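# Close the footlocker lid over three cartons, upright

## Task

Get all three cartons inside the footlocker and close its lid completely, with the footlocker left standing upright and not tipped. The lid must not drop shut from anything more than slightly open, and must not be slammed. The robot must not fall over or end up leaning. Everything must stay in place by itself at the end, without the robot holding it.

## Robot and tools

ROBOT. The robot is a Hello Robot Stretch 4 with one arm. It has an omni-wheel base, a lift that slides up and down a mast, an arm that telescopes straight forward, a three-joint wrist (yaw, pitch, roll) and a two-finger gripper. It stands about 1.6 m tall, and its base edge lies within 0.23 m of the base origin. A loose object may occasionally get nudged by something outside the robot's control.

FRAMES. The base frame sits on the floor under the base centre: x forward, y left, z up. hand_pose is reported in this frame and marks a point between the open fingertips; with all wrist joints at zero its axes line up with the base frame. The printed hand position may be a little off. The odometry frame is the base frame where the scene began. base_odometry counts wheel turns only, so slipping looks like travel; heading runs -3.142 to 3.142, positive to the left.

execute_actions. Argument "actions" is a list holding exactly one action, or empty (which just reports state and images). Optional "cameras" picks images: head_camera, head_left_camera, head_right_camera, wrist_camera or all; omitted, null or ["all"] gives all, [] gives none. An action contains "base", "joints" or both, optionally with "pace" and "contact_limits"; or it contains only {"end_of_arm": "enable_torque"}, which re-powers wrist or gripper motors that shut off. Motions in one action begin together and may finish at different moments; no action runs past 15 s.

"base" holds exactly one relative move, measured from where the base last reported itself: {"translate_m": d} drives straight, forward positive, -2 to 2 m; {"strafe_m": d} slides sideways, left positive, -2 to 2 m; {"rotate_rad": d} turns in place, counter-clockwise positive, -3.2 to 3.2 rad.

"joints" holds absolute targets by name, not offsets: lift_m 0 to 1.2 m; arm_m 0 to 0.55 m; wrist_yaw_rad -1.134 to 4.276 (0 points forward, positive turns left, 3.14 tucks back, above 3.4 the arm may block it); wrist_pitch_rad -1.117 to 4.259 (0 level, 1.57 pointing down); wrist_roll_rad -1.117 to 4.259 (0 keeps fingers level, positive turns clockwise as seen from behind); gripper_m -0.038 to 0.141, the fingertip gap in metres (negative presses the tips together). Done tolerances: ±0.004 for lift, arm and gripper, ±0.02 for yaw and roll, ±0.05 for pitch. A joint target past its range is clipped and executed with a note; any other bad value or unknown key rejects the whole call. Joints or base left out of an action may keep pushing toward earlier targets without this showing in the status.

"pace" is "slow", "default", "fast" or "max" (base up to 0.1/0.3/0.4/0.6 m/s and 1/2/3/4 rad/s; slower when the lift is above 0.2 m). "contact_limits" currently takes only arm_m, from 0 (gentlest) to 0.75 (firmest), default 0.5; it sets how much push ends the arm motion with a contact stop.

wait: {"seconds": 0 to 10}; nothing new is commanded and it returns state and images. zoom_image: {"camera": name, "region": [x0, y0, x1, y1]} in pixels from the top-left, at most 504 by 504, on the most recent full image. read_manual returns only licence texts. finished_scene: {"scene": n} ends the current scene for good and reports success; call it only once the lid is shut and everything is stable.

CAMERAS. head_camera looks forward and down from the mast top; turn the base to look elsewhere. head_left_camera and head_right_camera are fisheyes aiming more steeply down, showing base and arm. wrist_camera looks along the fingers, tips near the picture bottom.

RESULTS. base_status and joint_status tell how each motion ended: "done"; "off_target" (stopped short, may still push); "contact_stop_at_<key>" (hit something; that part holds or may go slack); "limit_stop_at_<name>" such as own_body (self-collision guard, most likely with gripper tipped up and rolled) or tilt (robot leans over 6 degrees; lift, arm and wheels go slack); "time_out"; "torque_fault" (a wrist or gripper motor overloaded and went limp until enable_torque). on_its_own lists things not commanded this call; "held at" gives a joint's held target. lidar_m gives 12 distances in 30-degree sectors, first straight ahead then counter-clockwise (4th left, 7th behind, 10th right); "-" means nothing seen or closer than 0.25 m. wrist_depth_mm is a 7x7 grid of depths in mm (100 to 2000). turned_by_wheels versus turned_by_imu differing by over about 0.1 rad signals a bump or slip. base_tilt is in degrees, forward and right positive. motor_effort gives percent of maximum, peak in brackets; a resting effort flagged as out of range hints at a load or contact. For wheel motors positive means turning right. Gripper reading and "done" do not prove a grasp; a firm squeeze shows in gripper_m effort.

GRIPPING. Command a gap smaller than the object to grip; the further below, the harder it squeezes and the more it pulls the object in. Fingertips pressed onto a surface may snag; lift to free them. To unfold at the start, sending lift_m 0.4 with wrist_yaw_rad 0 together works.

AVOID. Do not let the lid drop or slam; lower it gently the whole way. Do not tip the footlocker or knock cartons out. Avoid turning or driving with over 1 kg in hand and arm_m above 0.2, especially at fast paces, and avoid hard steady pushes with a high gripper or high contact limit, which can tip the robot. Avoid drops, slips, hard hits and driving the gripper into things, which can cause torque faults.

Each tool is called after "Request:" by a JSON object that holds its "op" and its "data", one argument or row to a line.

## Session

Request:
{"op": "execute_actions", "data": {
  "actions": []
}}

Scene clock: 0.00 s.
base_odometry: x=+0.000 y=+0.000 heading=+0.000 (m, m, rad; odometry frame)
turned_by_wheels: +0.000 (rad since the last result)
turned_by_imu: +0.000 (rad since the last result)
base_tilt: forward=-0.6 right=-0.7 (deg)
lidar_m: 1.82 2.90 2.99 1.86 1.78 2.42 1.13 1.07 1.11 1.43 1.34 1.42
base_status: not commanded
joint_positions: lift_m=+0.210 arm_m=+0.003 wrist_yaw_rad=+3.168 wrist_pitch_rad=+0.018 wrist_roll_rad=+0.015 gripper_m=+0.057
joint_status: not commanded
motor_effort: lift_m=+19 arm_m=-1 wrist_yaw_rad=+0 wrist_pitch_rad=-5 wrist_roll_rad=+0 gripper_m=-4 wheel_0=-1 wheel_1=+0 wheel_2=+0 (%)
hand_pose: x=-0.1172 y=+0.0797 z=+0.3835 quat_wxyz=(-0.013, -0.009, +0.007, +1.000) (m; base frame)
wrist_depth_mm: - 145 207 - - - - / - - 143 - - - - / - 108 140 - - - - / - 117 141 - - - - / 145 1661 1808 - - - - / 207 1708 1397 1661 211 1576 1576 / 204 1098 1008 160 1025 946 1025
pictures: head_camera, head_left_camera, head_right_camera, wrist_camera
Images, in order (width x height): head_camera 420x560, head_left_camera 420x672, head_right_camera 420x672, wrist_camera 616x392.

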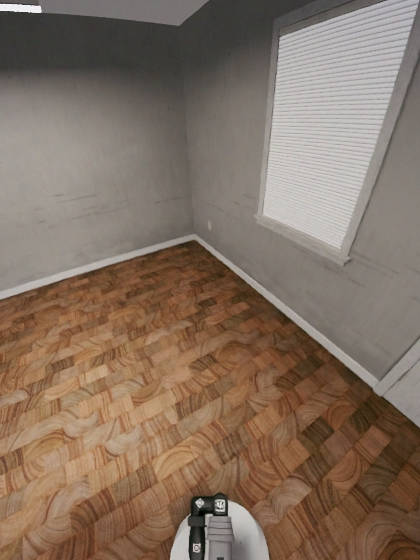

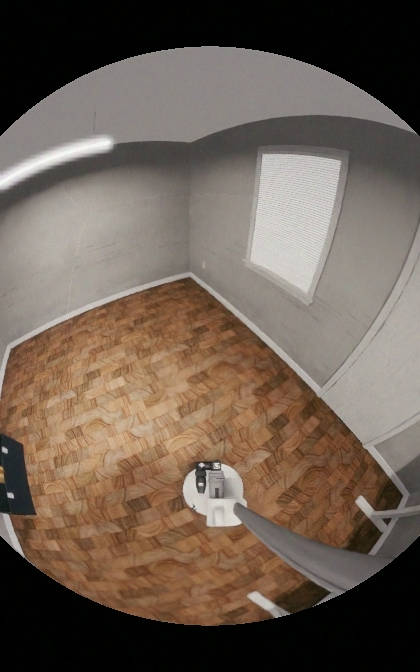

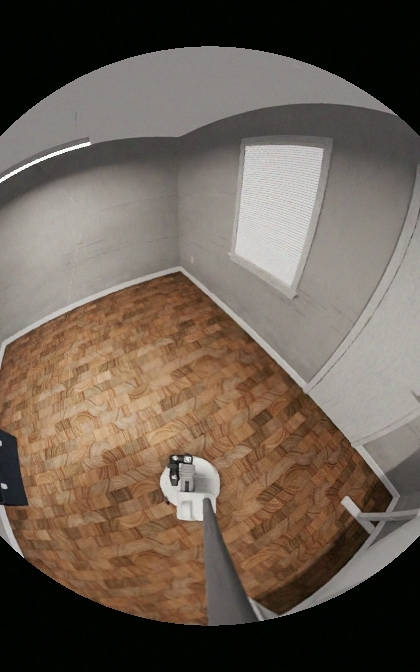

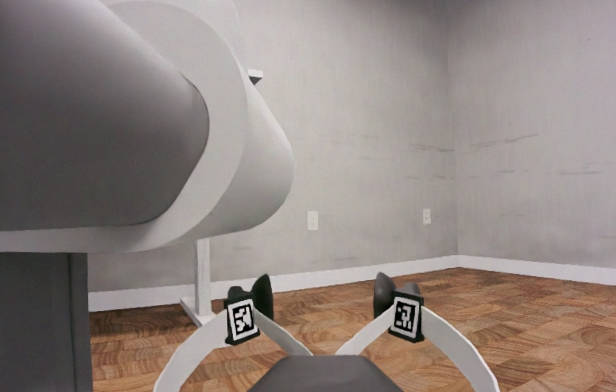

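Request:
{"op": "execute_actions", "data": {
  "actions": [
    {"base": {"rotate_rad": 2.09}, "joints": {"lift_m": 0.7, "wrist_yaw_rad": 0, "wrist_pitch_rad": 0.3, "gripper_m": 0.14}, "pace": "fast"}
  ]
}}

Scene clock: 8.80 s.
base_odometry: x=+0.000 y=+0.000 heading=+2.090 (m, m, rad; odometry frame)
turned_by_wheels: +2.090 (rad since the last result)
turned_by_imu: +2.093 (rad since the last result)
base_tilt: forward=-0.6 right=-0.6 (deg)
lidar_m: 1.78 2.43 1.10 1.04 1.09 1.42 1.34 1.42 1.88 2.92 3.02 1.81
base_status: done
joint_positions: lift_m=+0.700 arm_m=+0.003 wrist_yaw_rad=+0.001 wrist_pitch_rad=+0.302 wrist_roll_rad=+0.015 gripper_m=+0.140
joint_status: all done
motor_effort: lift_m=+21(26) arm_m=+0(0) wrist_yaw_rad=-2(11) wrist_pitch_rad=-5(6) wrist_roll_rad=-1(0) gripper_m=-2(3) wheel_0=+0(7) wheel_1=+0(8) wheel_2=+1(10) (%)
hand_pose: x=+0.4490 y=-0.0873 z=+0.7922 quat_wxyz=(+0.989, +0.007, +0.150, -0.001) (m; base frame)
wrist_depth_mm: - - 1983 1983 1983 1921 1983 / - - - - - - - / - - - - - - - / - - - - - - - / - - - - 1661 1576 - / 1708 1576 220 1708 1661 204 1618 / 1336 1336 1308 150 1255 1255 1281
pictures: head_camera, head_left_camera, head_right_camera, wrist_camera
Images, in order (width x height): head_camera 420x560, head_left_camera 420x672, head_right_camera 420x672, wrist_camera 616x392.

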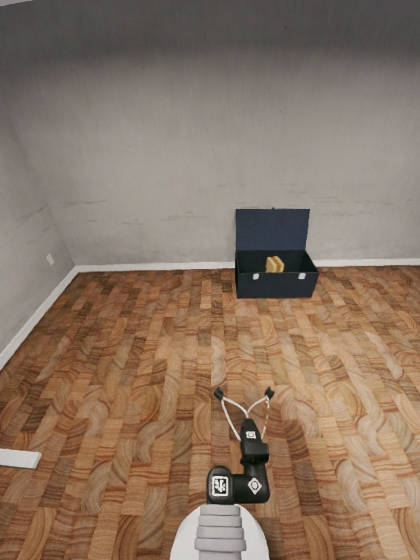

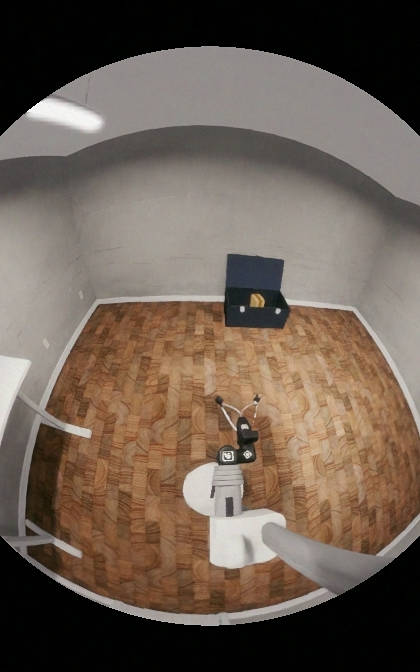

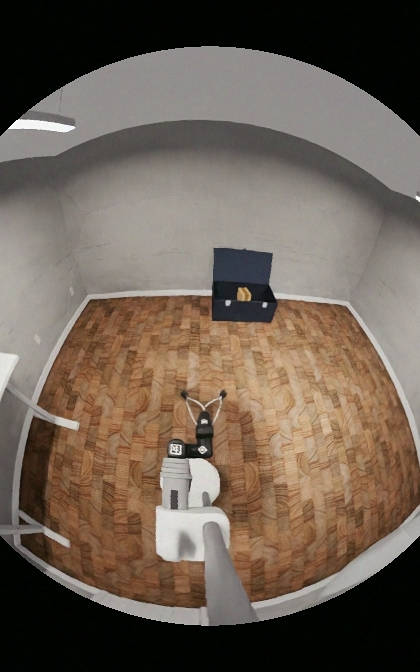

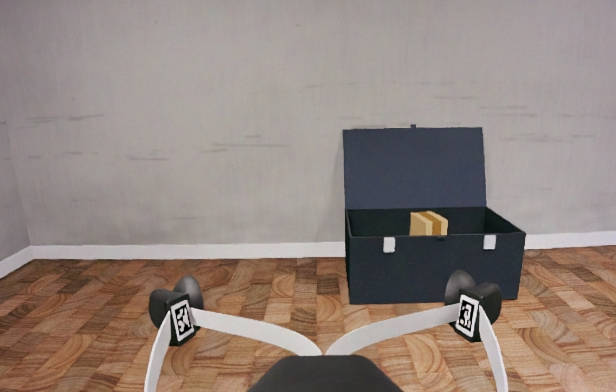

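Request:
{"op": "execute_actions", "data": {
  "actions": [
    {"base": {"strafe_m": -0.47}, "pace": "fast"}
  ],
  "cameras": []
}}

Request:
{"op": "execute_actions", "data": {
  "actions": [
    {"base": {"translate_m": 1.4}, "joints": {"lift_m": 0.75, "arm_m": 0.3, "wrist_pitch_rad": 1.57, "wrist_roll_rad": 0}, "pace": "fast"}
  ]
}}

Scene clock: 35.87 s.
base_odometry: x=+0.408 y=+0.233 heading=+2.090 (m, m, rad; odometry frame)
turned_by_wheels: +0.000 (rad since the last result)
turned_by_imu: +0.001 (rad since the last result)
base_tilt: forward=-0.6 right=-0.7 (deg)
lidar_m: 1.77 2.45 1.62 1.51 1.57 1.38 1.36 1.39 1.92 2.45 2.52 1.83
base_status: done
joint_positions: lift_m=+0.700 arm_m=+0.003 wrist_yaw_rad=+0.000 wrist_pitch_rad=+0.302 wrist_roll_rad=+0.015 gripper_m=+0.140
joint_status: not commanded
motor_effort: lift_m=+21(21) arm_m=+0(0) wrist_yaw_rad=+0(1) wrist_pitch_rad=-6(7) wrist_roll_rad=+1(0) gripper_m=-1(0) wheel_0=+0(9) wheel_1=+0(11) wheel_2=+0(2) (%)
hand_pose: x=+0.4490 y=-0.0874 z=+0.7922 quat_wxyz=(+0.989, +0.008, +0.150, -0.001) (m; base frame)
wrist_depth_mm: - - - 1983 1983 1921 1921 / - - - - - - - / - - - - - - - / - - - - - - - / - - - 1661 1576 - - / 1661 1618 221 1618 1661 205 1618 / 1366 1308 1336 150 1308 1308 1281
pictures: none
No camera images: the call's "cameras" was empty. Leave "cameras" out to get every camera's image.

Scene clock: 40.80 s.
base_odometry: x=-0.287 y=+1.449 heading=+2.090 (m, m, rad; odometry frame)
turned_by_wheels: +0.000 (rad since the last result)
turned_by_imu: +0.003 (rad since the last result)
base_tilt: forward=-0.6 right=-0.7 (deg)
lidar_m: 0.36 0.37 1.33 2.33 1.81 2.22 2.79 2.88 2.53 2.41 0.54 0.38
base_status: done
joint_positions: lift_m=+0.750 arm_m=+0.299 wrist_yaw_rad=+0.000 wrist_pitch_rad=+1.570 wrist_roll_rad=+0.000 gripper_m=+0.140
joint_status: all done
motor_effort: lift_m=+21(21) arm_m=+6(7) wrist_yaw_rad=+0(1) wrist_pitch_rad=+0(6) wrist_roll_rad=+1(1) gripper_m=-1(0) wheel_0=+0(5) wheel_1=+0(10) wheel_2=+0(13) (%)
hand_pose: x=+0.4702 y=-0.0874 z=+0.6395 quat_wxyz=(+0.707, +0.000, +0.707, +0.000) (m; base frame)
wrist_depth_mm: 842 564 580 580 574 564 569 / 917 676 809 820 809 778 621 / 891 691 878 866 854 831 627 / 904 683 842 492 842 831 627 / 891 699 854 492 820 820 621 / 878 603 221 627 554 206 627 / 866 866 866 150 820 831 820
pictures: head_camera, head_left_camera, head_right_camera, wrist_camera
Images, in order (width x height): head_camera 420x560, head_left_camera 420x672, head_right_camera 420x672, wrist_camera 616x392.

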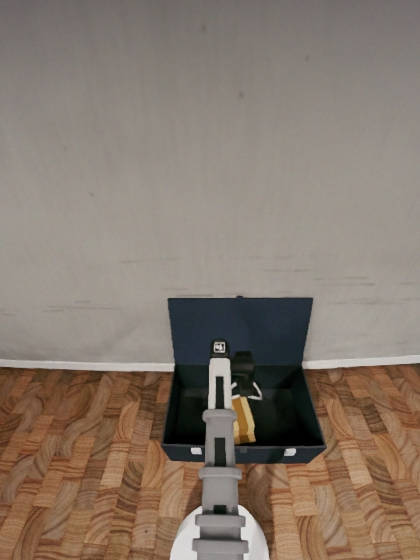

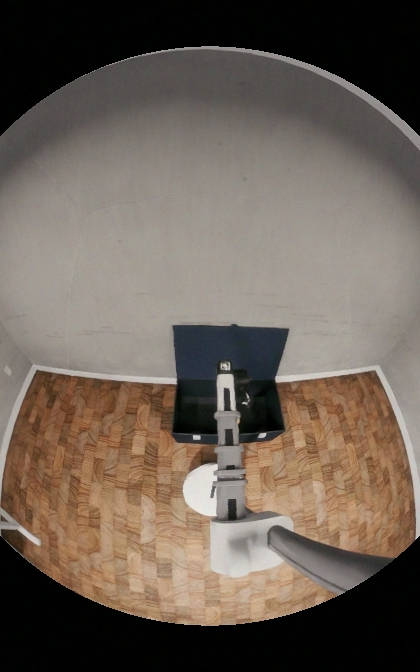

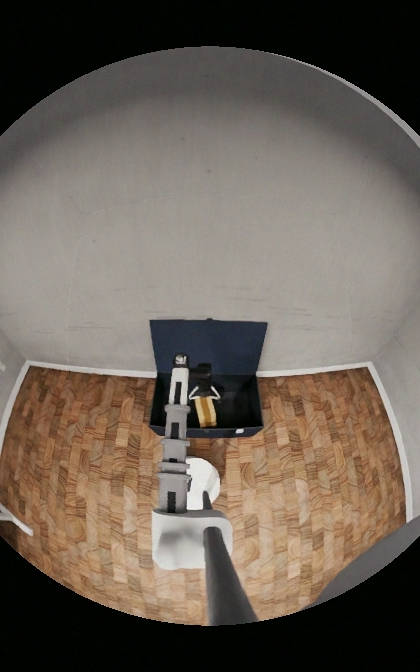

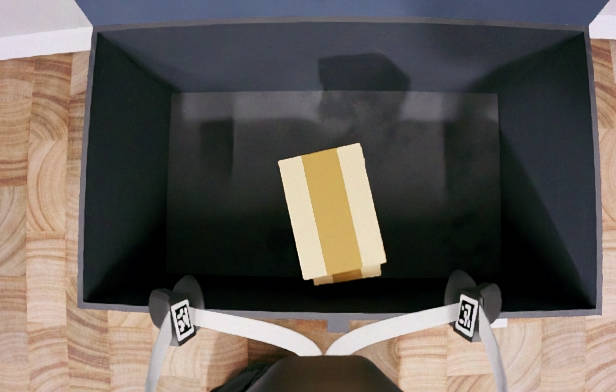

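Request:
{"op": "execute_actions", "data": {
  "actions": [
    {"base": {"strafe_m": -0.012}, "joints": {"lift_m": 0.525, "arm_m": 0.355, "wrist_roll_rad": -0.2}}
  ],
  "cameras": ["wrist_camera"]
}}

Scene clock: 66.83 s.
base_odometry: x=-0.276 y=+1.455 heading=+2.090 (m, m, rad; odometry frame)
turned_by_wheels: +0.000 (rad since the last result)
turned_by_imu: +0.002 (rad since the last result)
base_tilt: forward=-0.6 right=-0.7 (deg)
lidar_m: 0.37 0.37 1.34 2.34 1.82 2.21 2.78 2.90 2.51 2.41 0.55 0.39
base_status: done
joint_positions: lift_m=+0.525 arm_m=+0.354 wrist_yaw_rad=+0.000 wrist_pitch_rad=+1.570 wrist_roll_rad=-0.200 gripper_m=+0.140
joint_status: all done
motor_effort: lift_m=+16(21) arm_m=+6(4) wrist_yaw_rad=+0(1) wrist_pitch_rad=+0(0) wrist_roll_rad=-1(5) gripper_m=-1(2) wheel_0=+0(7) wheel_1=-1(6) wheel_2=+0(0) (%)
hand_pose: x=+0.5251 y=-0.0874 z=+0.4150 quat_wxyz=(+0.704, -0.070, +0.703, +0.070) (m; base frame)
wrist_depth_mm: 424 544 549 496 442 399 373 / 445 609 640 627 603 521 469 / 466 647 627 621 621 609 609 / 488 627 627 267 267 609 597 / 504 627 621 264 265 609 603 / 449 484 221 263 263 206 574 / 343 362 413 150 260 585 559
pictures: wrist_camera
Images, in order (width x height): wrist_camera 616x392.

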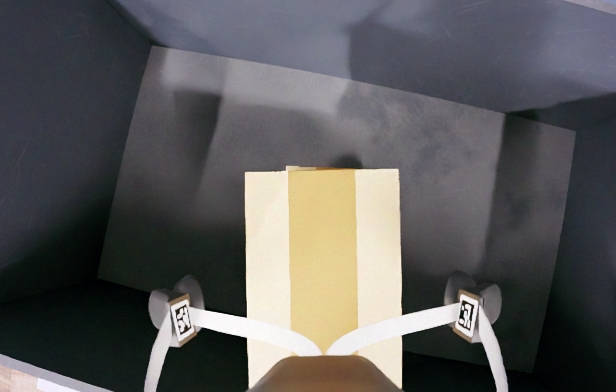

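Request:
{"op": "execute_actions", "data": {
  "actions": [
    {"joints": {"lift_m": 0.458}}
  ],
  "cameras": []
}}

Request:
{"op": "execute_actions", "data": {
  "actions": [
    {"joints": {"gripper_m": 0.06}}
  ],
  "cameras": ["wrist_camera"]
}}

Scene clock: 75.97 s.
base_odometry: x=-0.276 y=+1.455 heading=+2.090 (m, m, rad; odometry frame)
turned_by_wheels: +0.000 (rad since the last result)
turned_by_imu: +0.002 (rad since the last result)
base_tilt: forward=-0.6 right=-0.6 (deg)
lidar_m: 0.35 0.37 1.36 2.34 1.83 2.19 2.77 2.89 2.51 2.40 0.53 0.37
base_status: not commanded
joint_positions: lift_m=+0.458 arm_m=+0.354 wrist_yaw_rad=+0.000 wrist_pitch_rad=+1.570 wrist_roll_rad=-0.200 gripper_m=+0.140
joint_status: all done
motor_effort: lift_m=+16(16) arm_m=+6(6) wrist_yaw_rad=+1(1) wrist_pitch_rad=+0(1) wrist_roll_rad=-2(0) gripper_m=+1(2) wheel_0=-1(1) wheel_1=-1(1) wheel_2=+0(0) (%)
hand_pose: x=+0.5251 y=-0.0874 z=+0.3480 quat_wxyz=(+0.704, -0.070, +0.703, +0.070) (m; base frame)
wrist_depth_mm: 424 544 554 492 442 397 373 / 445 574 569 564 564 525 469 / 462 564 559 554 554 549 549 / 484 559 559 200 199 539 544 / 500 559 554 198 198 535 535 / 445 484 199 196 196 206 535 / 342 357 368 150 194 525 530
pictures: none
No camera images: the call's "cameras" was empty. Leave "cameras" out to get every camera's image.

Scene clock: 77.77 s.
base_odometry: x=-0.276 y=+1.455 heading=+2.090 (m, m, rad; odometry frame)
turned_by_wheels: +0.000 (rad since the last result)
turned_by_imu: +0.001 (rad since the last result)
base_tilt: forward=-0.7 right=-0.6 (deg)
lidar_m: 0.37 0.37 1.34 2.34 1.83 2.21 2.78 2.90 2.53 2.41 0.54 0.38
base_status: not commanded
joint_positions: lift_m=+0.458 arm_m=+0.354 wrist_yaw_rad=+0.000 wrist_pitch_rad=+1.570 wrist_roll_rad=-0.200 gripper_m=+0.060
joint_status: all done
motor_effort: lift_m=+17(17) arm_m=+6(6) wrist_yaw_rad=+1(0) wrist_pitch_rad=-2(2) wrist_roll_rad=+0(0) gripper_m=-21(23) wheel_0=-1(0) wheel_1=-1(1) wheel_2=+0(0) (%)
hand_pose: x=+0.5251 y=-0.0874 z=+0.3479 quat_wxyz=(+0.704, -0.070, +0.703, +0.070) (m; base frame)
wrist_depth_mm: 430 544 549 496 445 402 375 / 442 564 564 559 559 525 469 / 462 569 559 559 544 554 544 / 488 564 189 186 185 544 535 / 508 559 187 184 182 539 535 / 449 521 184 182 180 209 530 / 343 347 182 180 178 530 521
pictures: wrist_camera
Images, in order (width x height): wrist_camera 616x392.

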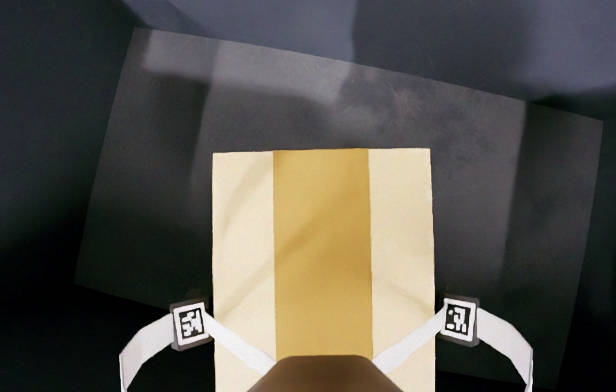

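Request:
{"op": "execute_actions", "data": {
  "actions": [
    {"base": {"strafe_m": 0.215}, "joints": {"lift_m": 0.48, "arm_m": 0.41, "wrist_roll_rad": 0.0}}
  ],
  "cameras": ["wrist_camera", "head_camera"]
}}

Scene clock: 89.93 s.
base_odometry: x=-0.463 y=+1.348 heading=+2.090 (m, m, rad; odometry frame)
turned_by_wheels: +0.000 (rad since the last result)
turned_by_imu: +0.002 (rad since the last result)
base_tilt: forward=-0.7 right=-0.6 (deg)
lidar_m: 0.37 0.98 1.34 2.12 1.64 1.88 2.77 2.91 2.74 2.63 0.54 0.39
base_status: done
joint_positions: lift_m=+0.480 arm_m=+0.409 wrist_yaw_rad=+0.000 wrist_pitch_rad=+1.570 wrist_roll_rad=+0.000 gripper_m=+0.060
joint_status: all done
motor_effort: lift_m=+23(22) arm_m=+6(2) wrist_yaw_rad=+0(0) wrist_pitch_rad=-1(1) wrist_roll_rad=+3(6) gripper_m=-22(22) wheel_0=+1(6) wheel_1=+0(8) wheel_2=-1(4) (%)
hand_pose: x=+0.5801 y=-0.0874 z=+0.3694 quat_wxyz=(+0.707, +0.000, +0.707, +0.000) (m; base frame)
wrist_depth_mm: 627 332 366 368 362 357 357 / 627 320 469 517 504 500 480 / 615 322 504 580 574 569 564 / 615 327 188 185 185 559 564 / 609 325 186 183 182 364 327 / 603 301 185 182 180 208 325 / 597 276 182 180 178 375 320
pictures: head_camera, wrist_camera
Images, in order (width x height): head_camera 420x560, wrist_camera 616x392.

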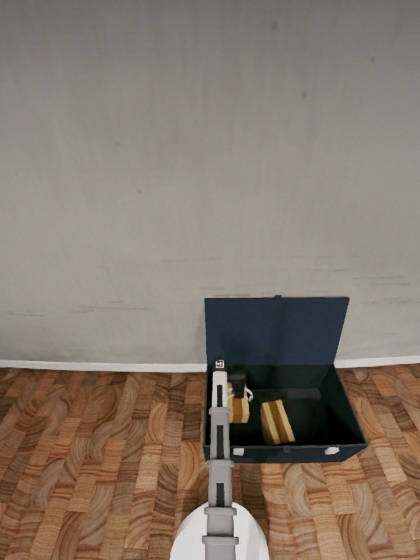

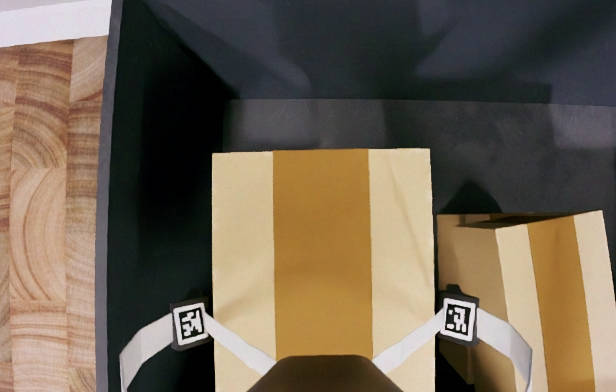

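Request:
{"op": "execute_actions", "data": {
  "actions": [
    {"joints": {"lift_m": 0.22}}
  ],
  "cameras": ["wrist_camera"]
}}

Scene clock: 98.83 s.
base_odometry: x=-0.463 y=+1.348 heading=+2.090 (m, m, rad; odometry frame)
turned_by_wheels: +0.000 (rad since the last result)
turned_by_imu: +0.002 (rad since the last result)
base_tilt: forward=-0.7 right=-0.6 (deg)
lidar_m: 0.37 0.98 1.34 2.12 1.64 1.89 2.76 2.90 2.75 2.63 0.55 0.39
base_status: not commanded
joint_positions: lift_m=+0.220 arm_m=+0.409 wrist_yaw_rad=+0.000 wrist_pitch_rad=+1.570 wrist_roll_rad=+0.000 gripper_m=+0.060
joint_status: all done
motor_effort: lift_m=+17(22) arm_m=+6(6) wrist_yaw_rad=+0(0) wrist_pitch_rad=+0(1) wrist_roll_rad=+1(2) gripper_m=-23(23) wheel_0=+0(1) wheel_1=+0(0) wheel_2=-1(1) (%)
hand_pose: x=+0.5801 y=-0.0874 z=+0.1098 quat_wxyz=(+0.707, +0.000, +0.707, +0.000) (m; base frame)
wrist_depth_mm: 206 293 325 324 320 319 315 / 207 297 324 322 319 314 314 / 208 301 320 317 315 312 309 / 210 300 187 185 184 309 307 / 209 301 186 183 183 306 276 / 208 281 184 182 181 209 274 / 206 260 182 180 179 301 273
pictures: wrist_camera
Images, in order (width x height): wrist_camera 616x392.

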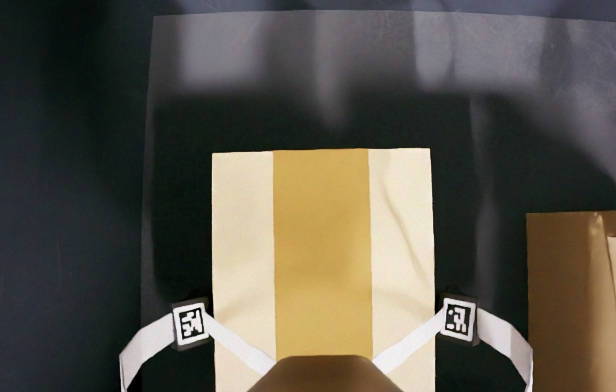

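Request:
{"op": "execute_actions", "data": {
  "actions": [
    {"joints": {"lift_m": 0.214, "gripper_m": 0.135}}
  ],
  "cameras": ["wrist_camera"]
}}

Scene clock: 109.07 s.
base_odometry: x=-0.463 y=+1.348 heading=+2.090 (m, m, rad; odometry frame)
turned_by_wheels: +0.000 (rad since the last result)
turned_by_imu: +0.002 (rad since the last result)
base_tilt: forward=-0.6 right=-0.7 (deg)
lidar_m: 0.36 0.99 1.35 2.12 1.65 1.88 2.77 2.91 2.74 2.62 0.53 0.39
base_status: not commanded
joint_positions: lift_m=+0.214 arm_m=+0.409 wrist_yaw_rad=+0.000 wrist_pitch_rad=+1.570 wrist_roll_rad=+0.000 gripper_m=+0.135
joint_status: all done
motor_effort: lift_m=+17(18) arm_m=+6(6) wrist_yaw_rad=+2(2) wrist_pitch_rad=-1(8) wrist_roll_rad=+1(3) gripper_m=-1(22) wheel_0=+1(1) wheel_1=+0(0) wheel_2=+0(1) (%)
hand_pose: x=+0.5800 y=-0.0874 z=+0.1038 quat_wxyz=(+0.707, +0.000, +0.707, +0.000) (m; base frame)
wrist_depth_mm: 205 291 320 317 315 310 312 / 207 297 317 317 314 312 307 / 209 303 315 312 310 307 306 / 210 301 195 192 190 304 303 / 211 303 193 190 189 303 274 / 208 278 191 189 187 213 274 / 206 278 189 148 187 297 272
pictures: wrist_camera
Images, in order (width x height): wrist_camera 616x392.

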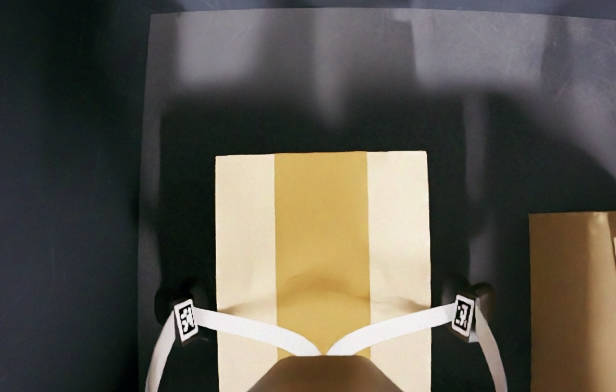

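Request:
{"op": "execute_actions", "data": {
  "actions": [
    {"joints": {"lift_m": 0.5}, "pace": "fast"}
  ],
  "cameras": []
}}

Request:
{"op": "execute_actions", "data": {
  "actions": [
    {"base": {"strafe_m": -0.221}, "joints": {"lift_m": 0.81, "arm_m": 0.36, "wrist_pitch_rad": 0.95, "gripper_m": 0.06}, "pace": "fast"}
  ],
  "cameras": ["wrist_camera"]
}}

Scene clock: 127.80 s.
base_odometry: x=-0.463 y=+1.348 heading=+2.090 (m, m, rad; odometry frame)
turned_by_wheels: +0.000 (rad since the last result)
turned_by_imu: +0.002 (rad since the last result)
base_tilt: forward=-0.7 right=-0.7 (deg)
lidar_m: 0.37 0.98 1.34 2.12 1.64 1.87 2.76 2.90 2.74 2.62 0.53 0.39
base_status: not commanded
joint_positions: lift_m=+0.500 arm_m=+0.409 wrist_yaw_rad=+0.000 wrist_pitch_rad=+1.570 wrist_roll_rad=+0.000 gripper_m=+0.135
joint_status: all done
motor_effort: lift_m=+21(20) arm_m=+5(6) wrist_yaw_rad=+0(1) wrist_pitch_rad=-1(1) wrist_roll_rad=+1(1) gripper_m=-1(1) wheel_0=+1(1) wheel_1=+0(0) wheel_2=+0(1) (%)
hand_pose: x=+0.5800 y=-0.0874 z=+0.3895 quat_wxyz=(+0.707, +0.000, +0.707, +0.000) (m; base frame)
wrist_depth_mm: 621 359 366 368 364 355 355 / 640 347 469 517 504 496 480 / 640 349 574 603 597 591 585 / 640 349 574 484 585 585 574 / 634 349 569 469 585 353 347 / 621 320 220 473 580 213 345 / 621 319 554 149 574 373 342
pictures: none
No camera images: the call's "cameras" was empty. Leave "cameras" out to get every camera's image.

Scene clock: 129.67 s.
base_odometry: x=-0.271 y=+1.457 heading=+2.090 (m, m, rad; odometry frame)
turned_by_wheels: +0.000 (rad since the last result)
turned_by_imu: +0.001 (rad since the last result)
base_tilt: forward=-0.7 right=-0.7 (deg)
lidar_m: 0.36 0.38 1.33 2.35 1.83 2.21 2.79 2.89 2.50 2.40 0.53 0.38
base_status: done
joint_positions: lift_m=+0.810 arm_m=+0.361 wrist_yaw_rad=+0.000 wrist_pitch_rad=+0.952 wrist_roll_rad=+0.000 gripper_m=+0.060
joint_status: all done
motor_effort: lift_m=+21(21) arm_m=-6(3) wrist_yaw_rad=+0(0) wrist_pitch_rad=-6(6) wrist_roll_rad=+1(3) gripper_m=-4(2) wheel_0=+1(10) wheel_1=+1(12) wheel_2=-1(1) (%)
hand_pose: x=+0.6994 y=-0.0874 z=+0.7531 quat_wxyz=(+0.889, +0.000, +0.458, +0.000) (m; base frame)
wrist_depth_mm: 379 379 382 379 377 375 379 / 399 402 399 394 384 384 379 / 442 442 436 427 427 418 413 / 504 492 480 473 469 466 462 / 750 549 535 530 521 517 512 / 960 634 580 585 211 585 585 / 931 691 732 158 707 654 647
pictures: wrist_camera
Images, in order (width x height): wrist_camera 616x392.

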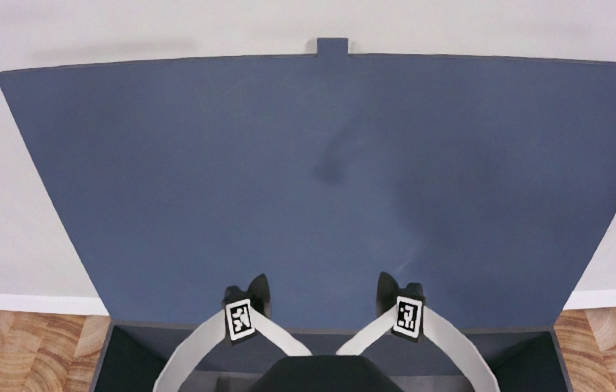

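Request:
{"op": "execute_actions", "data": {
  "actions": [
    {"base": {"strafe_m": -0.008}, "joints": {"lift_m": 0.785, "arm_m": 0.48, "wrist_pitch_rad": 0.66, "wrist_roll_rad": 1.571}, "contact_limits": {"arm_m": 0.2}}
  ],
  "cameras": ["wrist_camera", "head_right_camera"]
}}

Scene clock: 153.43 s.
base_odometry: x=-0.264 y=+1.461 heading=+2.090 (m, m, rad; odometry frame)
turned_by_wheels: +0.000 (rad since the last result)
turned_by_imu: +0.001 (rad since the last result)
base_tilt: forward=-0.6 right=-0.6 (deg)
lidar_m: 0.36 0.38 1.35 2.35 1.84 2.23 2.79 2.90 2.50 2.39 0.53 0.38
base_status: done
joint_positions: lift_m=+0.785 arm_m=+0.479 wrist_yaw_rad=+0.000 wrist_pitch_rad=+0.662 wrist_roll_rad=+1.571 gripper_m=+0.060
joint_status: all done
motor_effort: lift_m=+16(20) arm_m=+5(7) wrist_yaw_rad=+0(0) wrist_pitch_rad=-7(9) wrist_roll_rad=+2(9) gripper_m=-1(4) wheel_0=-2(7) wheel_1=-1(6) wheel_2=+0(3) (%)
contact_limits: arm_m 0.2
hand_pose: x=+0.8775 y=-0.0874 z=+0.7861 quat_wxyz=(+0.669, +0.669, +0.230, -0.230) (m; base frame)
wrist_depth_mm: 236 267 306 324 343 377 410 / 235 265 304 319 343 377 413 / 235 264 303 314 340 373 407 / 233 262 301 312 336 370 404 / 232 259 297 315 334 373 402 / 229 257 278 309 211 368 402 / 228 252 287 160 334 364 397
pictures: head_right_camera, wrist_camera
Images, in order (width x height): head_right_camera 420x672, wrist_camera 616x392.

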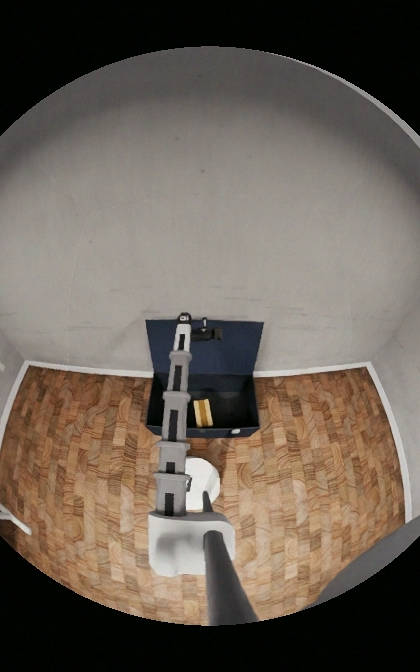

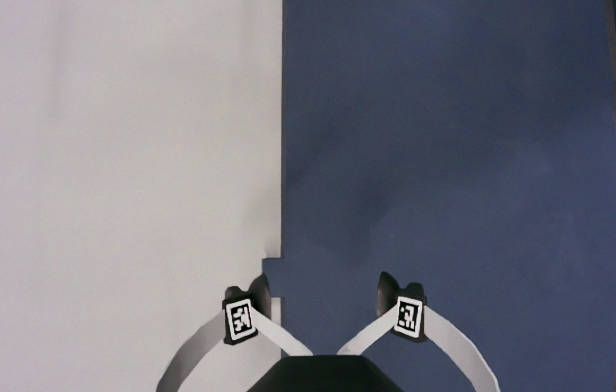

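Request:
{"op": "execute_actions", "data": {
  "actions": [
    {"joints": {"lift_m": 0.775, "arm_m": 0.533}, "contact_limits": {"arm_m": 0.15}}
  ],
  "cameras": ["wrist_camera"]
}}

Scene clock: 169.83 s.
base_odometry: x=-0.264 y=+1.461 heading=+2.090 (m, m, rad; odometry frame)
turned_by_wheels: +0.000 (rad since the last result)
turned_by_imu: +0.002 (rad since the last result)
base_tilt: forward=-0.6 right=-0.6 (deg)
lidar_m: 0.37 0.38 1.35 2.35 1.83 2.23 2.77 2.89 2.50 2.38 0.53 0.38
base_status: not commanded
joint_positions: lift_m=+0.775 arm_m=+0.532 wrist_yaw_rad=+0.000 wrist_pitch_rad=+0.662 wrist_roll_rad=+1.571 gripper_m=+0.060
joint_status: all done
motor_effort: lift_m=+16(14) arm_m=+6(8) wrist_yaw_rad=+0(1) wrist_pitch_rad=-5(5) wrist_roll_rad=+1(1) gripper_m=-3(6) wheel_0=-2(2) wheel_1=-1(1) wheel_2=-1(1) (%)
contact_limits: arm_m 0.15
hand_pose: x=+0.9305 y=-0.0874 z=+0.7761 quat_wxyz=(+0.669, +0.669, +0.230, -0.230) (m; base frame)
wrist_depth_mm: 193 216 250 273 281 310 340 / 191 216 249 273 279 307 332 / 191 214 247 270 279 303 336 / 190 213 246 266 277 304 330 / 189 211 243 264 277 303 327 / 187 209 226 257 211 301 325 / 185 204 236 160 273 298 324
pictures: wrist_camera
Images, in order (width x height): wrist_camera 616x392.

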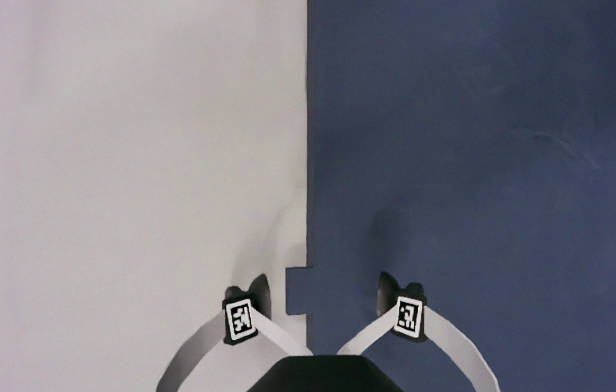

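Request:
{"op": "execute_actions", "data": {
  "actions": [
    {"joints": {"lift_m": 0.75}, "pace": "slow"}
  ],
  "cameras": ["wrist_camera"]
}}

Scene clock: 175.90 s.
base_odometry: x=-0.264 y=+1.461 heading=+2.090 (m, m, rad; odometry frame)
turned_by_wheels: +0.000 (rad since the last result)
turned_by_imu: +0.002 (rad since the last result)
base_tilt: forward=-0.6 right=-0.7 (deg)
lidar_m: 0.35 0.38 1.36 2.35 1.83 2.24 2.78 2.90 2.51 2.39 0.53 0.38
base_status: not commanded
joint_positions: lift_m=+0.750 arm_m=+0.532 wrist_yaw_rad=+0.000 wrist_pitch_rad=+0.659 wrist_roll_rad=+1.571 gripper_m=+0.060
joint_status: all done
motor_effort: lift_m=+14(15) arm_m=+6(6) wrist_yaw_rad=+0(1) wrist_pitch_rad=+4(5) wrist_roll_rad=+2(2) gripper_m=-3(4) wheel_0=-1(2) wheel_1=-1(1) wheel_2=-1(1) (%)
hand_pose: x=+0.9310 y=-0.0874 z=+0.7519 quat_wxyz=(+0.669, +0.669, +0.229, -0.229) (m; base frame)
wrist_depth_mm: 191 215 250 257 272 298 325 / 191 214 248 256 271 296 324 / 191 215 246 255 270 294 320 / 189 213 245 252 268 294 319 / 188 211 241 250 266 290 315 / 187 208 215 246 211 291 315 / 185 203 235 166 265 287 314
pictures: wrist_camera
Images, in order (width x height): wrist_camera 616x392.

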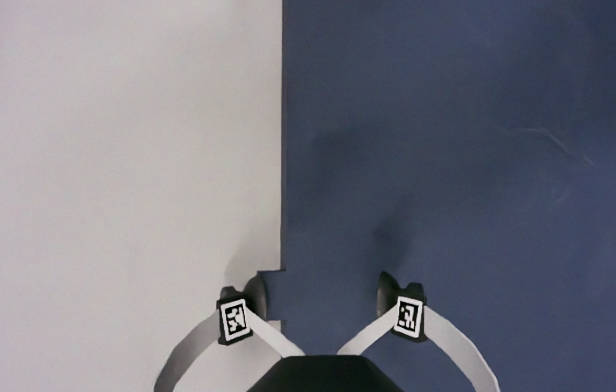

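Request:
{"op": "execute_actions", "data": {
  "actions": [
    {"joints": {"arm_m": 0.502}, "pace": "slow"}
  ],
  "cameras": ["wrist_camera"]
}}

Scene clock: 183.77 s.
base_odometry: x=-0.264 y=+1.461 heading=+2.090 (m, m, rad; odometry frame)
turned_by_wheels: +0.000 (rad since the last result)
turned_by_imu: +0.002 (rad since the last result)
base_tilt: forward=-0.7 right=-0.6 (deg)
lidar_m: 0.37 0.38 1.34 2.35 1.84 2.21 2.80 2.89 2.49 2.38 0.54 0.38
base_status: not commanded
joint_positions: lift_m=+0.750 arm_m=+0.503 wrist_yaw_rad=+0.000 wrist_pitch_rad=+0.661 wrist_roll_rad=+1.571 gripper_m=+0.060
joint_status: all done
motor_effort: lift_m=+16(16) arm_m=-6(9) wrist_yaw_rad=-1(2) wrist_pitch_rad=-5(9) wrist_roll_rad=+1(0) gripper_m=-3(6) wheel_0=-2(2) wheel_1=-1(0) wheel_2=-1(1) (%)
hand_pose: x=+0.9016 y=-0.0873 z=+0.7512 quat_wxyz=(+0.669, +0.669, +0.230, -0.230) (m; base frame)
wrist_depth_mm: 216 243 281 281 306 338 364 / 215 243 279 279 301 334 364 / 215 241 277 277 301 330 362 / 213 241 276 277 300 329 359 / 213 237 273 274 297 327 355 / 209 236 254 274 211 329 351 / 208 230 264 160 296 324 353
pictures: wrist_camera
Images, in order (width x height): wrist_camera 616x392.

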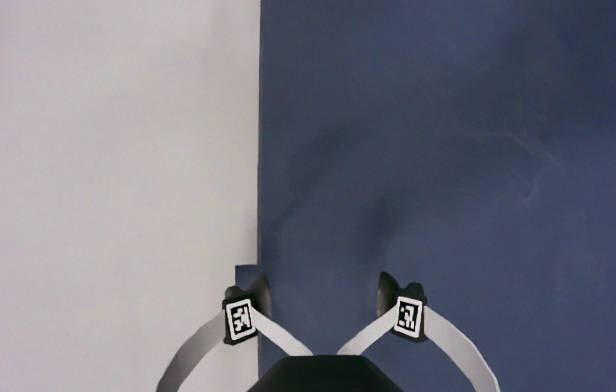

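Request:
{"op": "execute_actions", "data": {
  "actions": [
    {"base": {"translate_m": 0.06}, "joints": {"lift_m": 0.835, "arm_m": 0.49, "wrist_pitch_rad": 0.9}}
  ],
  "cameras": ["wrist_camera"]
}}

Scene clock: 224.13 s.
base_odometry: x=-0.294 y=+1.514 heading=+2.090 (m, m, rad; odometry frame)
turned_by_wheels: +0.000 (rad since the last result)
turned_by_imu: +0.002 (rad since the last result)
base_tilt: forward=-0.6 right=-0.7 (deg)
lidar_m: 0.32 0.34 1.25 2.35 1.89 2.22 2.85 2.96 2.49 2.39 0.44 0.32
base_status: done
joint_positions: lift_m=+0.835 arm_m=+0.491 wrist_yaw_rad=+0.000 wrist_pitch_rad=+0.901 wrist_roll_rad=+1.571 gripper_m=+0.060
joint_status: all done
motor_effort: lift_m=+21(23) arm_m=-5(5) wrist_yaw_rad=+0(1) wrist_pitch_rad=-5(1) wrist_roll_rad=+0(1) gripper_m=-4(4) wheel_0=+0(5) wheel_1=+2(8) wheel_2=+0(7) (%)
hand_pose: x=+0.8410 y=-0.0874 z=+0.7868 quat_wxyz=(+0.637, +0.637, +0.308, -0.308) (m; base frame)
wrist_depth_mm: 188 221 273 303 345 436 530 / 189 221 272 298 347 430 525 / 188 221 268 300 343 421 512 / 187 220 267 297 342 415 508 / 185 216 265 296 340 415 504 / 184 215 239 287 211 415 504 / 182 209 256 161 334 407 504
pictures: wrist_camera
Images, in order (width x height): wrist_camera 616x392.

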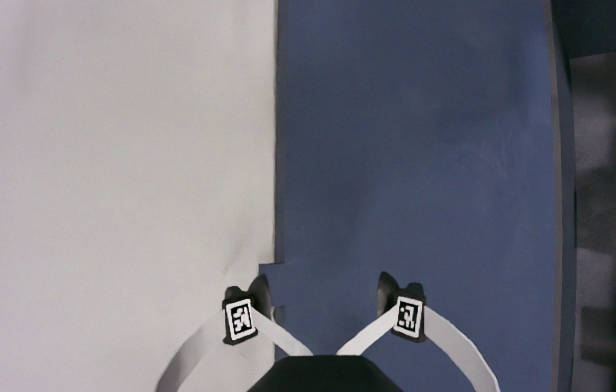

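Request:
{"op": "execute_actions", "data": {
  "actions": [
    {"joints": {"arm_m": 0.524}, "pace": "slow", "contact_limits": {"arm_m": 0.1}}
  ],
  "cameras": ["wrist_camera"]
}}

Scene clock: 234.43 s.
base_odometry: x=-0.294 y=+1.514 heading=+2.090 (m, m, rad; odometry frame)
turned_by_wheels: +0.000 (rad since the last result)
turned_by_imu: +0.002 (rad since the last result)
base_tilt: forward=-0.6 right=-0.6 (deg)
lidar_m: 0.30 0.33 1.25 2.36 1.86 2.24 2.86 2.94 2.49 2.38 0.44 0.34
base_status: not commanded
joint_positions: lift_m=+0.835 arm_m=+0.523 wrist_yaw_rad=-0.001 wrist_pitch_rad=+0.902 wrist_roll_rad=+1.571 gripper_m=+0.060
joint_status: all done
motor_effort: lift_m=+21(21) arm_m=+7(6) wrist_yaw_rad=+2(1) wrist_pitch_rad=-5(7) wrist_roll_rad=+2(2) gripper_m=-2(3) wheel_0=+0(1) wheel_1=+2(2) wheel_2=+0(0) (%)
contact_limits: arm_m 0.1
hand_pose: x=+0.8725 y=-0.0875 z=+0.7866 quat_wxyz=(+0.636, +0.636, +0.308, -0.308) (m; base frame)
wrist_depth_mm: 162 190 235 274 307 379 469 / 162 189 234 273 307 375 469 / 162 189 232 271 303 368 462 / 161 188 230 270 300 368 455 / 160 187 228 268 298 366 452 / 158 185 208 266 210 364 449 / 157 180 216 167 298 357 442
pictures: wrist_camera
Images, in order (width x height): wrist_camera 616x392.

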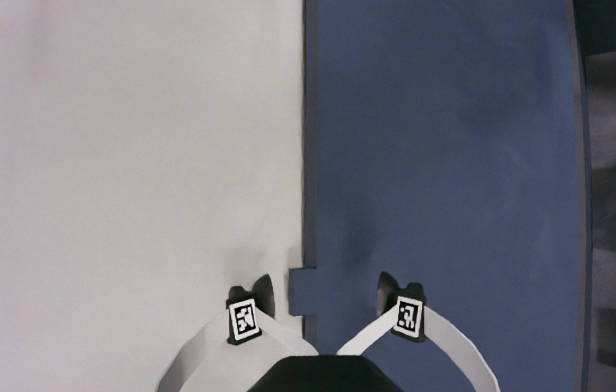

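Request:
{"op": "execute_actions", "data": {
  "actions": [
    {"joints": {"lift_m": 0.808}, "pace": "slow"}
  ],
  "cameras": ["wrist_camera"]
}}

Scene clock: 240.87 s.
base_odometry: x=-0.294 y=+1.513 heading=+2.090 (m, m, rad; odometry frame)
turned_by_wheels: +0.000 (rad since the last result)
turned_by_imu: +0.001 (rad since the last result)
base_tilt: forward=-0.7 right=-0.7 (deg)
lidar_m: 0.31 0.33 1.26 2.35 1.86 2.22 2.84 2.96 2.50 2.38 0.45 0.34
base_status: not commanded
joint_positions: lift_m=+0.809 arm_m=+0.523 wrist_yaw_rad=-0.004 wrist_pitch_rad=+0.901 wrist_roll_rad=+1.571 gripper_m=+0.060
joint_status: all done
motor_effort: lift_m=+10(21) arm_m=+7(7) wrist_yaw_rad=+10(11) wrist_pitch_rad=-2(7) wrist_roll_rad=+1(2) gripper_m=-3(2) wheel_0=+2(2) wheel_1=+2(2) wheel_2=-3(3) (%)
hand_pose: x=+0.8725 y=-0.0881 z=+0.7608 quat_wxyz=(+0.636, +0.637, +0.307, -0.309) (m; base frame)
wrist_depth_mm: 162 191 235 264 297 366 449 / 163 191 234 262 294 362 449 / 162 190 233 260 291 355 439 / 161 189 229 259 290 353 436 / 160 186 229 256 289 351 430 / 158 184 207 246 211 351 430 / 157 180 216 156 287 343 421
pictures: wrist_camera
Images, in order (width x height): wrist_camera 616x392.

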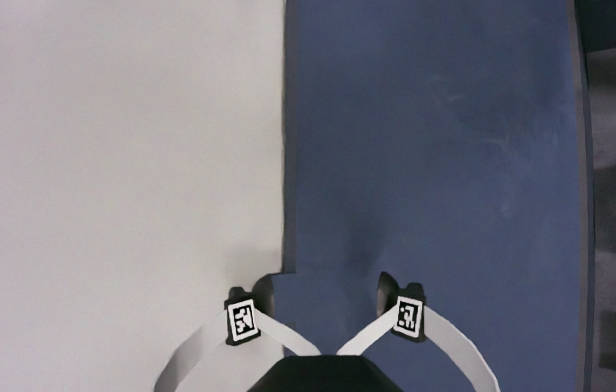

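Request:
{"op": "execute_actions", "data": {
  "actions": [
    {"joints": {"lift_m": 0.803, "arm_m": 0.512}, "pace": "slow"}
  ],
  "cameras": ["wrist_camera"]
}}

Scene clock: 252.07 s.
base_odometry: x=-0.294 y=+1.513 heading=+2.090 (m, m, rad; odometry frame)
turned_by_wheels: +0.000 (rad since the last result)
turned_by_imu: +0.001 (rad since the last result)
base_tilt: forward=-0.6 right=-0.6 (deg)
lidar_m: 0.30 0.32 1.26 2.35 1.87 2.23 2.84 2.96 2.50 2.38 0.44 0.31
base_status: not commanded
joint_positions: lift_m=+0.803 arm_m=+0.513 wrist_yaw_rad=+0.000 wrist_pitch_rad=+0.895 wrist_roll_rad=+1.571 gripper_m=+0.060
joint_status: all done
motor_effort: lift_m=+13(13) arm_m=-7(7) wrist_yaw_rad=+0(15) wrist_pitch_rad=+16(17) wrist_roll_rad=+1(0) gripper_m=-5(7) wheel_0=+1(4) wheel_1=+2(2) wheel_2=-2(5) (%)
hand_pose: x=+0.8646 y=-0.0874 z=+0.7567 quat_wxyz=(+0.637, +0.638, +0.306, -0.306) (m; base frame)
wrist_depth_mm: 169 198 243 263 303 373 455 / 168 198 243 265 301 366 449 / 168 198 241 260 298 362 445 / 168 196 238 259 297 355 445 / 166 195 235 258 294 357 436 / 165 191 215 252 210 359 436 / 163 185 229 241 293 347 430
pictures: wrist_camera
Images, in order (width x height): wrist_camera 616x392.

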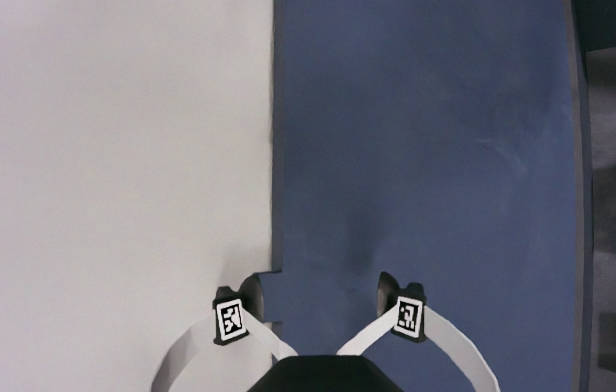

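Request:
{"op": "execute_actions", "data": {
  "actions": [
    {"joints": {"arm_m": 0.495}, "pace": "slow"}
  ],
  "cameras": ["wrist_camera"]
}}

Scene clock: 258.70 s.
base_odometry: x=-0.294 y=+1.513 heading=+2.090 (m, m, rad; odometry frame)
turned_by_wheels: +0.000 (rad since the last result)
turned_by_imu: +0.002 (rad since the last result)
base_tilt: forward=-0.6 right=-0.7 (deg)
lidar_m: 0.30 0.33 1.24 2.35 1.89 2.24 2.84 2.96 2.50 2.38 0.44 0.33
base_status: not commanded
joint_positions: lift_m=+0.803 arm_m=+0.496 wrist_yaw_rad=+0.000 wrist_pitch_rad=+0.891 wrist_roll_rad=+1.571 gripper_m=+0.060
joint_status: all done
on_its_own: wrist_pitch_rad is at rest, and its effort (+27) is outside its rest range (-23 to +23)
motor_effort: lift_m=+13(13) arm_m=-7(8) wrist_yaw_rad=+0(0) wrist_pitch_rad=+27(27) wrist_roll_rad=+1(2) gripper_m=-9(8) wheel_0=+1(1) wheel_1=+2(2) wheel_2=-2(2) (%)
hand_pose: x=+0.8485 y=-0.0874 z=+0.7573 quat_wxyz=(+0.638, +0.638, +0.305, -0.305) (m; base frame)
wrist_depth_mm: 182 213 262 266 307 384 480 / 182 213 260 259 306 379 484 / 182 212 260 258 303 377 473 / 182 211 257 257 300 373 466 / 180 209 256 256 300 370 459 / 178 208 214 252 211 368 462 / 177 198 245 241 296 362 445
pictures: wrist_camera
Images, in order (width x height): wrist_camera 616x392.

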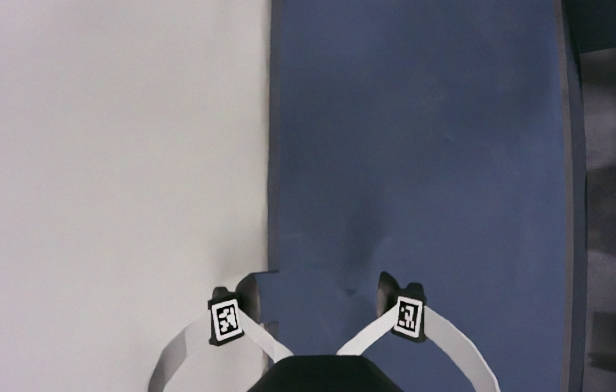

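Request:
{"op": "execute_actions", "data": {
  "actions": [
    {"joints": {"arm_m": 0.45, "lift_m": 0.811}, "pace": "slow"}
  ],
  "cameras": ["wrist_camera"]
}}

Scene clock: 266.10 s.
base_odometry: x=-0.294 y=+1.513 heading=+2.090 (m, m, rad; odometry frame)
turned_by_wheels: +0.000 (rad since the last result)
turned_by_imu: +0.002 (rad since the last result)
base_tilt: forward=-0.6 right=-0.7 (deg)
lidar_m: 0.29 0.33 1.26 2.35 1.87 2.21 2.85 2.95 2.50 2.38 0.45 0.32
base_status: not commanded
joint_positions: lift_m=+0.811 arm_m=+0.451 wrist_yaw_rad=+0.000 wrist_pitch_rad=+0.889 wrist_roll_rad=+1.571 gripper_m=+0.060
joint_status: all done
on_its_own: wrist_pitch_rad is at rest, and its effort (+31) is outside its rest range (-23 to +23)
motor_effort: lift_m=+18(19) arm_m=-7(7) wrist_yaw_rad=-1(0) wrist_pitch_rad=+31(31) wrist_roll_rad=-1(0) gripper_m=-9(8) wheel_0=+1(1) wheel_1=+2(2) wheel_2=-2(2) (%)
hand_pose: x=+0.8038 y=-0.0874 z=+0.7652 quat_wxyz=(+0.638, +0.638, +0.304, -0.304) (m; base frame)
wrist_depth_mm: 220 257 314 266 329 439 627 / 219 257 312 265 324 430 661 / 218 258 312 263 324 427 627 / 219 254 310 262 322 424 615 / 217 253 304 258 320 421 603 / 214 249 212 259 211 421 603 / 213 235 296 244 319 410 569
pictures: wrist_camera
Images, in order (width x height): wrist_camera 616x392.

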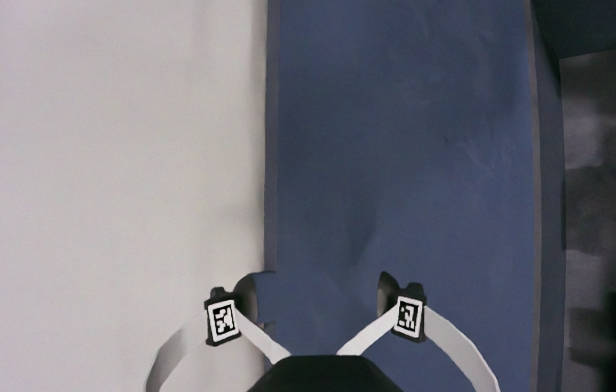

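Request:
{"op": "execute_actions", "data": {
  "actions": [
    {"joints": {"arm_m": 0.42, "lift_m": 0.822, "gripper_m": 0.04}, "pace": "slow"}
  ],
  "cameras": ["wrist_camera"]
}}

Scene clock: 291.40 s.
base_odometry: x=-0.294 y=+1.513 heading=+2.090 (m, m, rad; odometry frame)
turned_by_wheels: +0.000 (rad since the last result)
turned_by_imu: +0.002 (rad since the last result)
base_tilt: forward=-0.6 right=-0.6 (deg)
lidar_m: 0.30 0.34 1.26 2.35 1.87 2.22 2.85 2.94 2.49 2.38 0.44 0.33
base_status: not commanded
joint_positions: lift_m=+0.822 arm_m=+0.421 wrist_yaw_rad=+0.000 wrist_pitch_rad=+0.890 wrist_roll_rad=+1.571 gripper_m=+0.040
joint_status: all done
on_its_own: wrist_pitch_rad is at rest, and its effort (+30) is outside its rest range (-23 to +23)
motor_effort: lift_m=+17(17) arm_m=-6(4) wrist_yaw_rad=-1(1) wrist_pitch_rad=+30(30) wrist_roll_rad=+0(0) gripper_m=-10(10) wheel_0=+1(1) wheel_1=+2(2) wheel_2=-2(2) (%)
hand_pose: x=+0.7737 y=-0.0874 z=+0.7762 quat_wxyz=(+0.638, +0.638, +0.304, -0.304) (m; base frame)
wrist_depth_mm: 245 287 349 264 332 484 668 / 245 286 349 263 329 477 768 / 244 285 347 263 325 469 759 / 243 282 347 258 324 466 741 / 242 281 342 257 320 462 732 / 237 278 211 249 196 462 741 / 236 260 325 240 306 462 732
pictures: wrist_camera
Images, in order (width x height): wrist_camera 616x392.

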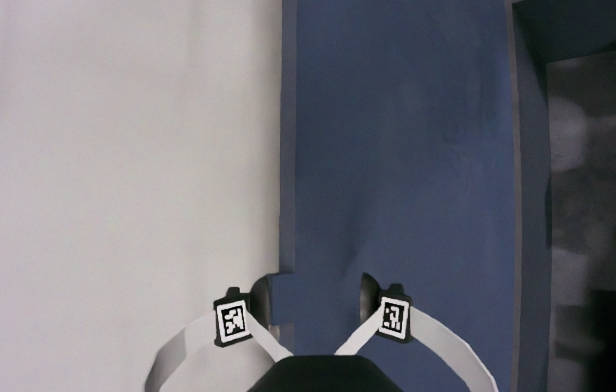

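Request:
{"op": "execute_actions", "data": {
  "actions": [
    {"joints": {"arm_m": 0.385, "lift_m": 0.834, "gripper_m": 0.02}, "pace": "slow"}
  ],
  "cameras": ["wrist_camera"]
}}

Scene clock: 298.67 s.
base_odometry: x=-0.294 y=+1.513 heading=+2.090 (m, m, rad; odometry frame)
turned_by_wheels: +0.000 (rad since the last result)
turned_by_imu: +0.002 (rad since the last result)
base_tilt: forward=-0.6 right=-0.7 (deg)
lidar_m: 0.30 0.32 1.25 2.35 1.88 2.20 2.84 2.96 2.49 2.38 0.44 0.33
base_status: not commanded
joint_positions: lift_m=+0.834 arm_m=+0.386 wrist_yaw_rad=+0.000 wrist_pitch_rad=+0.901 wrist_roll_rad=+1.571 gripper_m=+0.020
joint_status: all done
motor_effort: lift_m=+21(18) arm_m=-6(4) wrist_yaw_rad=+0(1) wrist_pitch_rad=-3(32) wrist_roll_rad=+0(0) gripper_m=-5(7) wheel_0=+1(1) wheel_1=+2(2) wheel_2=-1(1) (%)
hand_pose: x=+0.7359 y=-0.0874 z=+0.7858 quat_wxyz=(+0.636, +0.637, +0.308, -0.308) (m; base frame)
wrist_depth_mm: 276 325 399 462 314 591 661 / 277 325 399 459 309 591 768 / 276 324 399 452 306 591 778 / 274 322 394 452 304 585 778 / 273 320 392 445 304 580 768 / 271 314 366 213 195 580 768 / 268 312 349 187 283 569 759
pictures: wrist_camera
Images, in order (width x height): wrist_camera 616x392.

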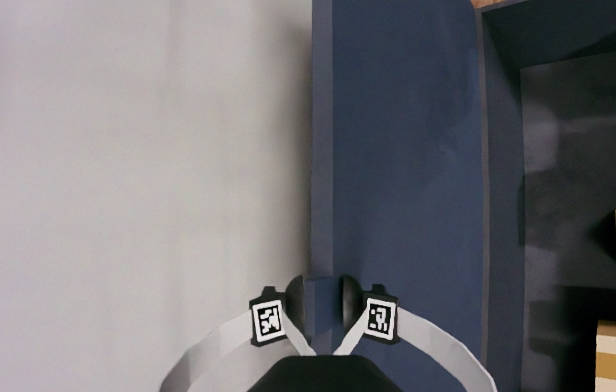

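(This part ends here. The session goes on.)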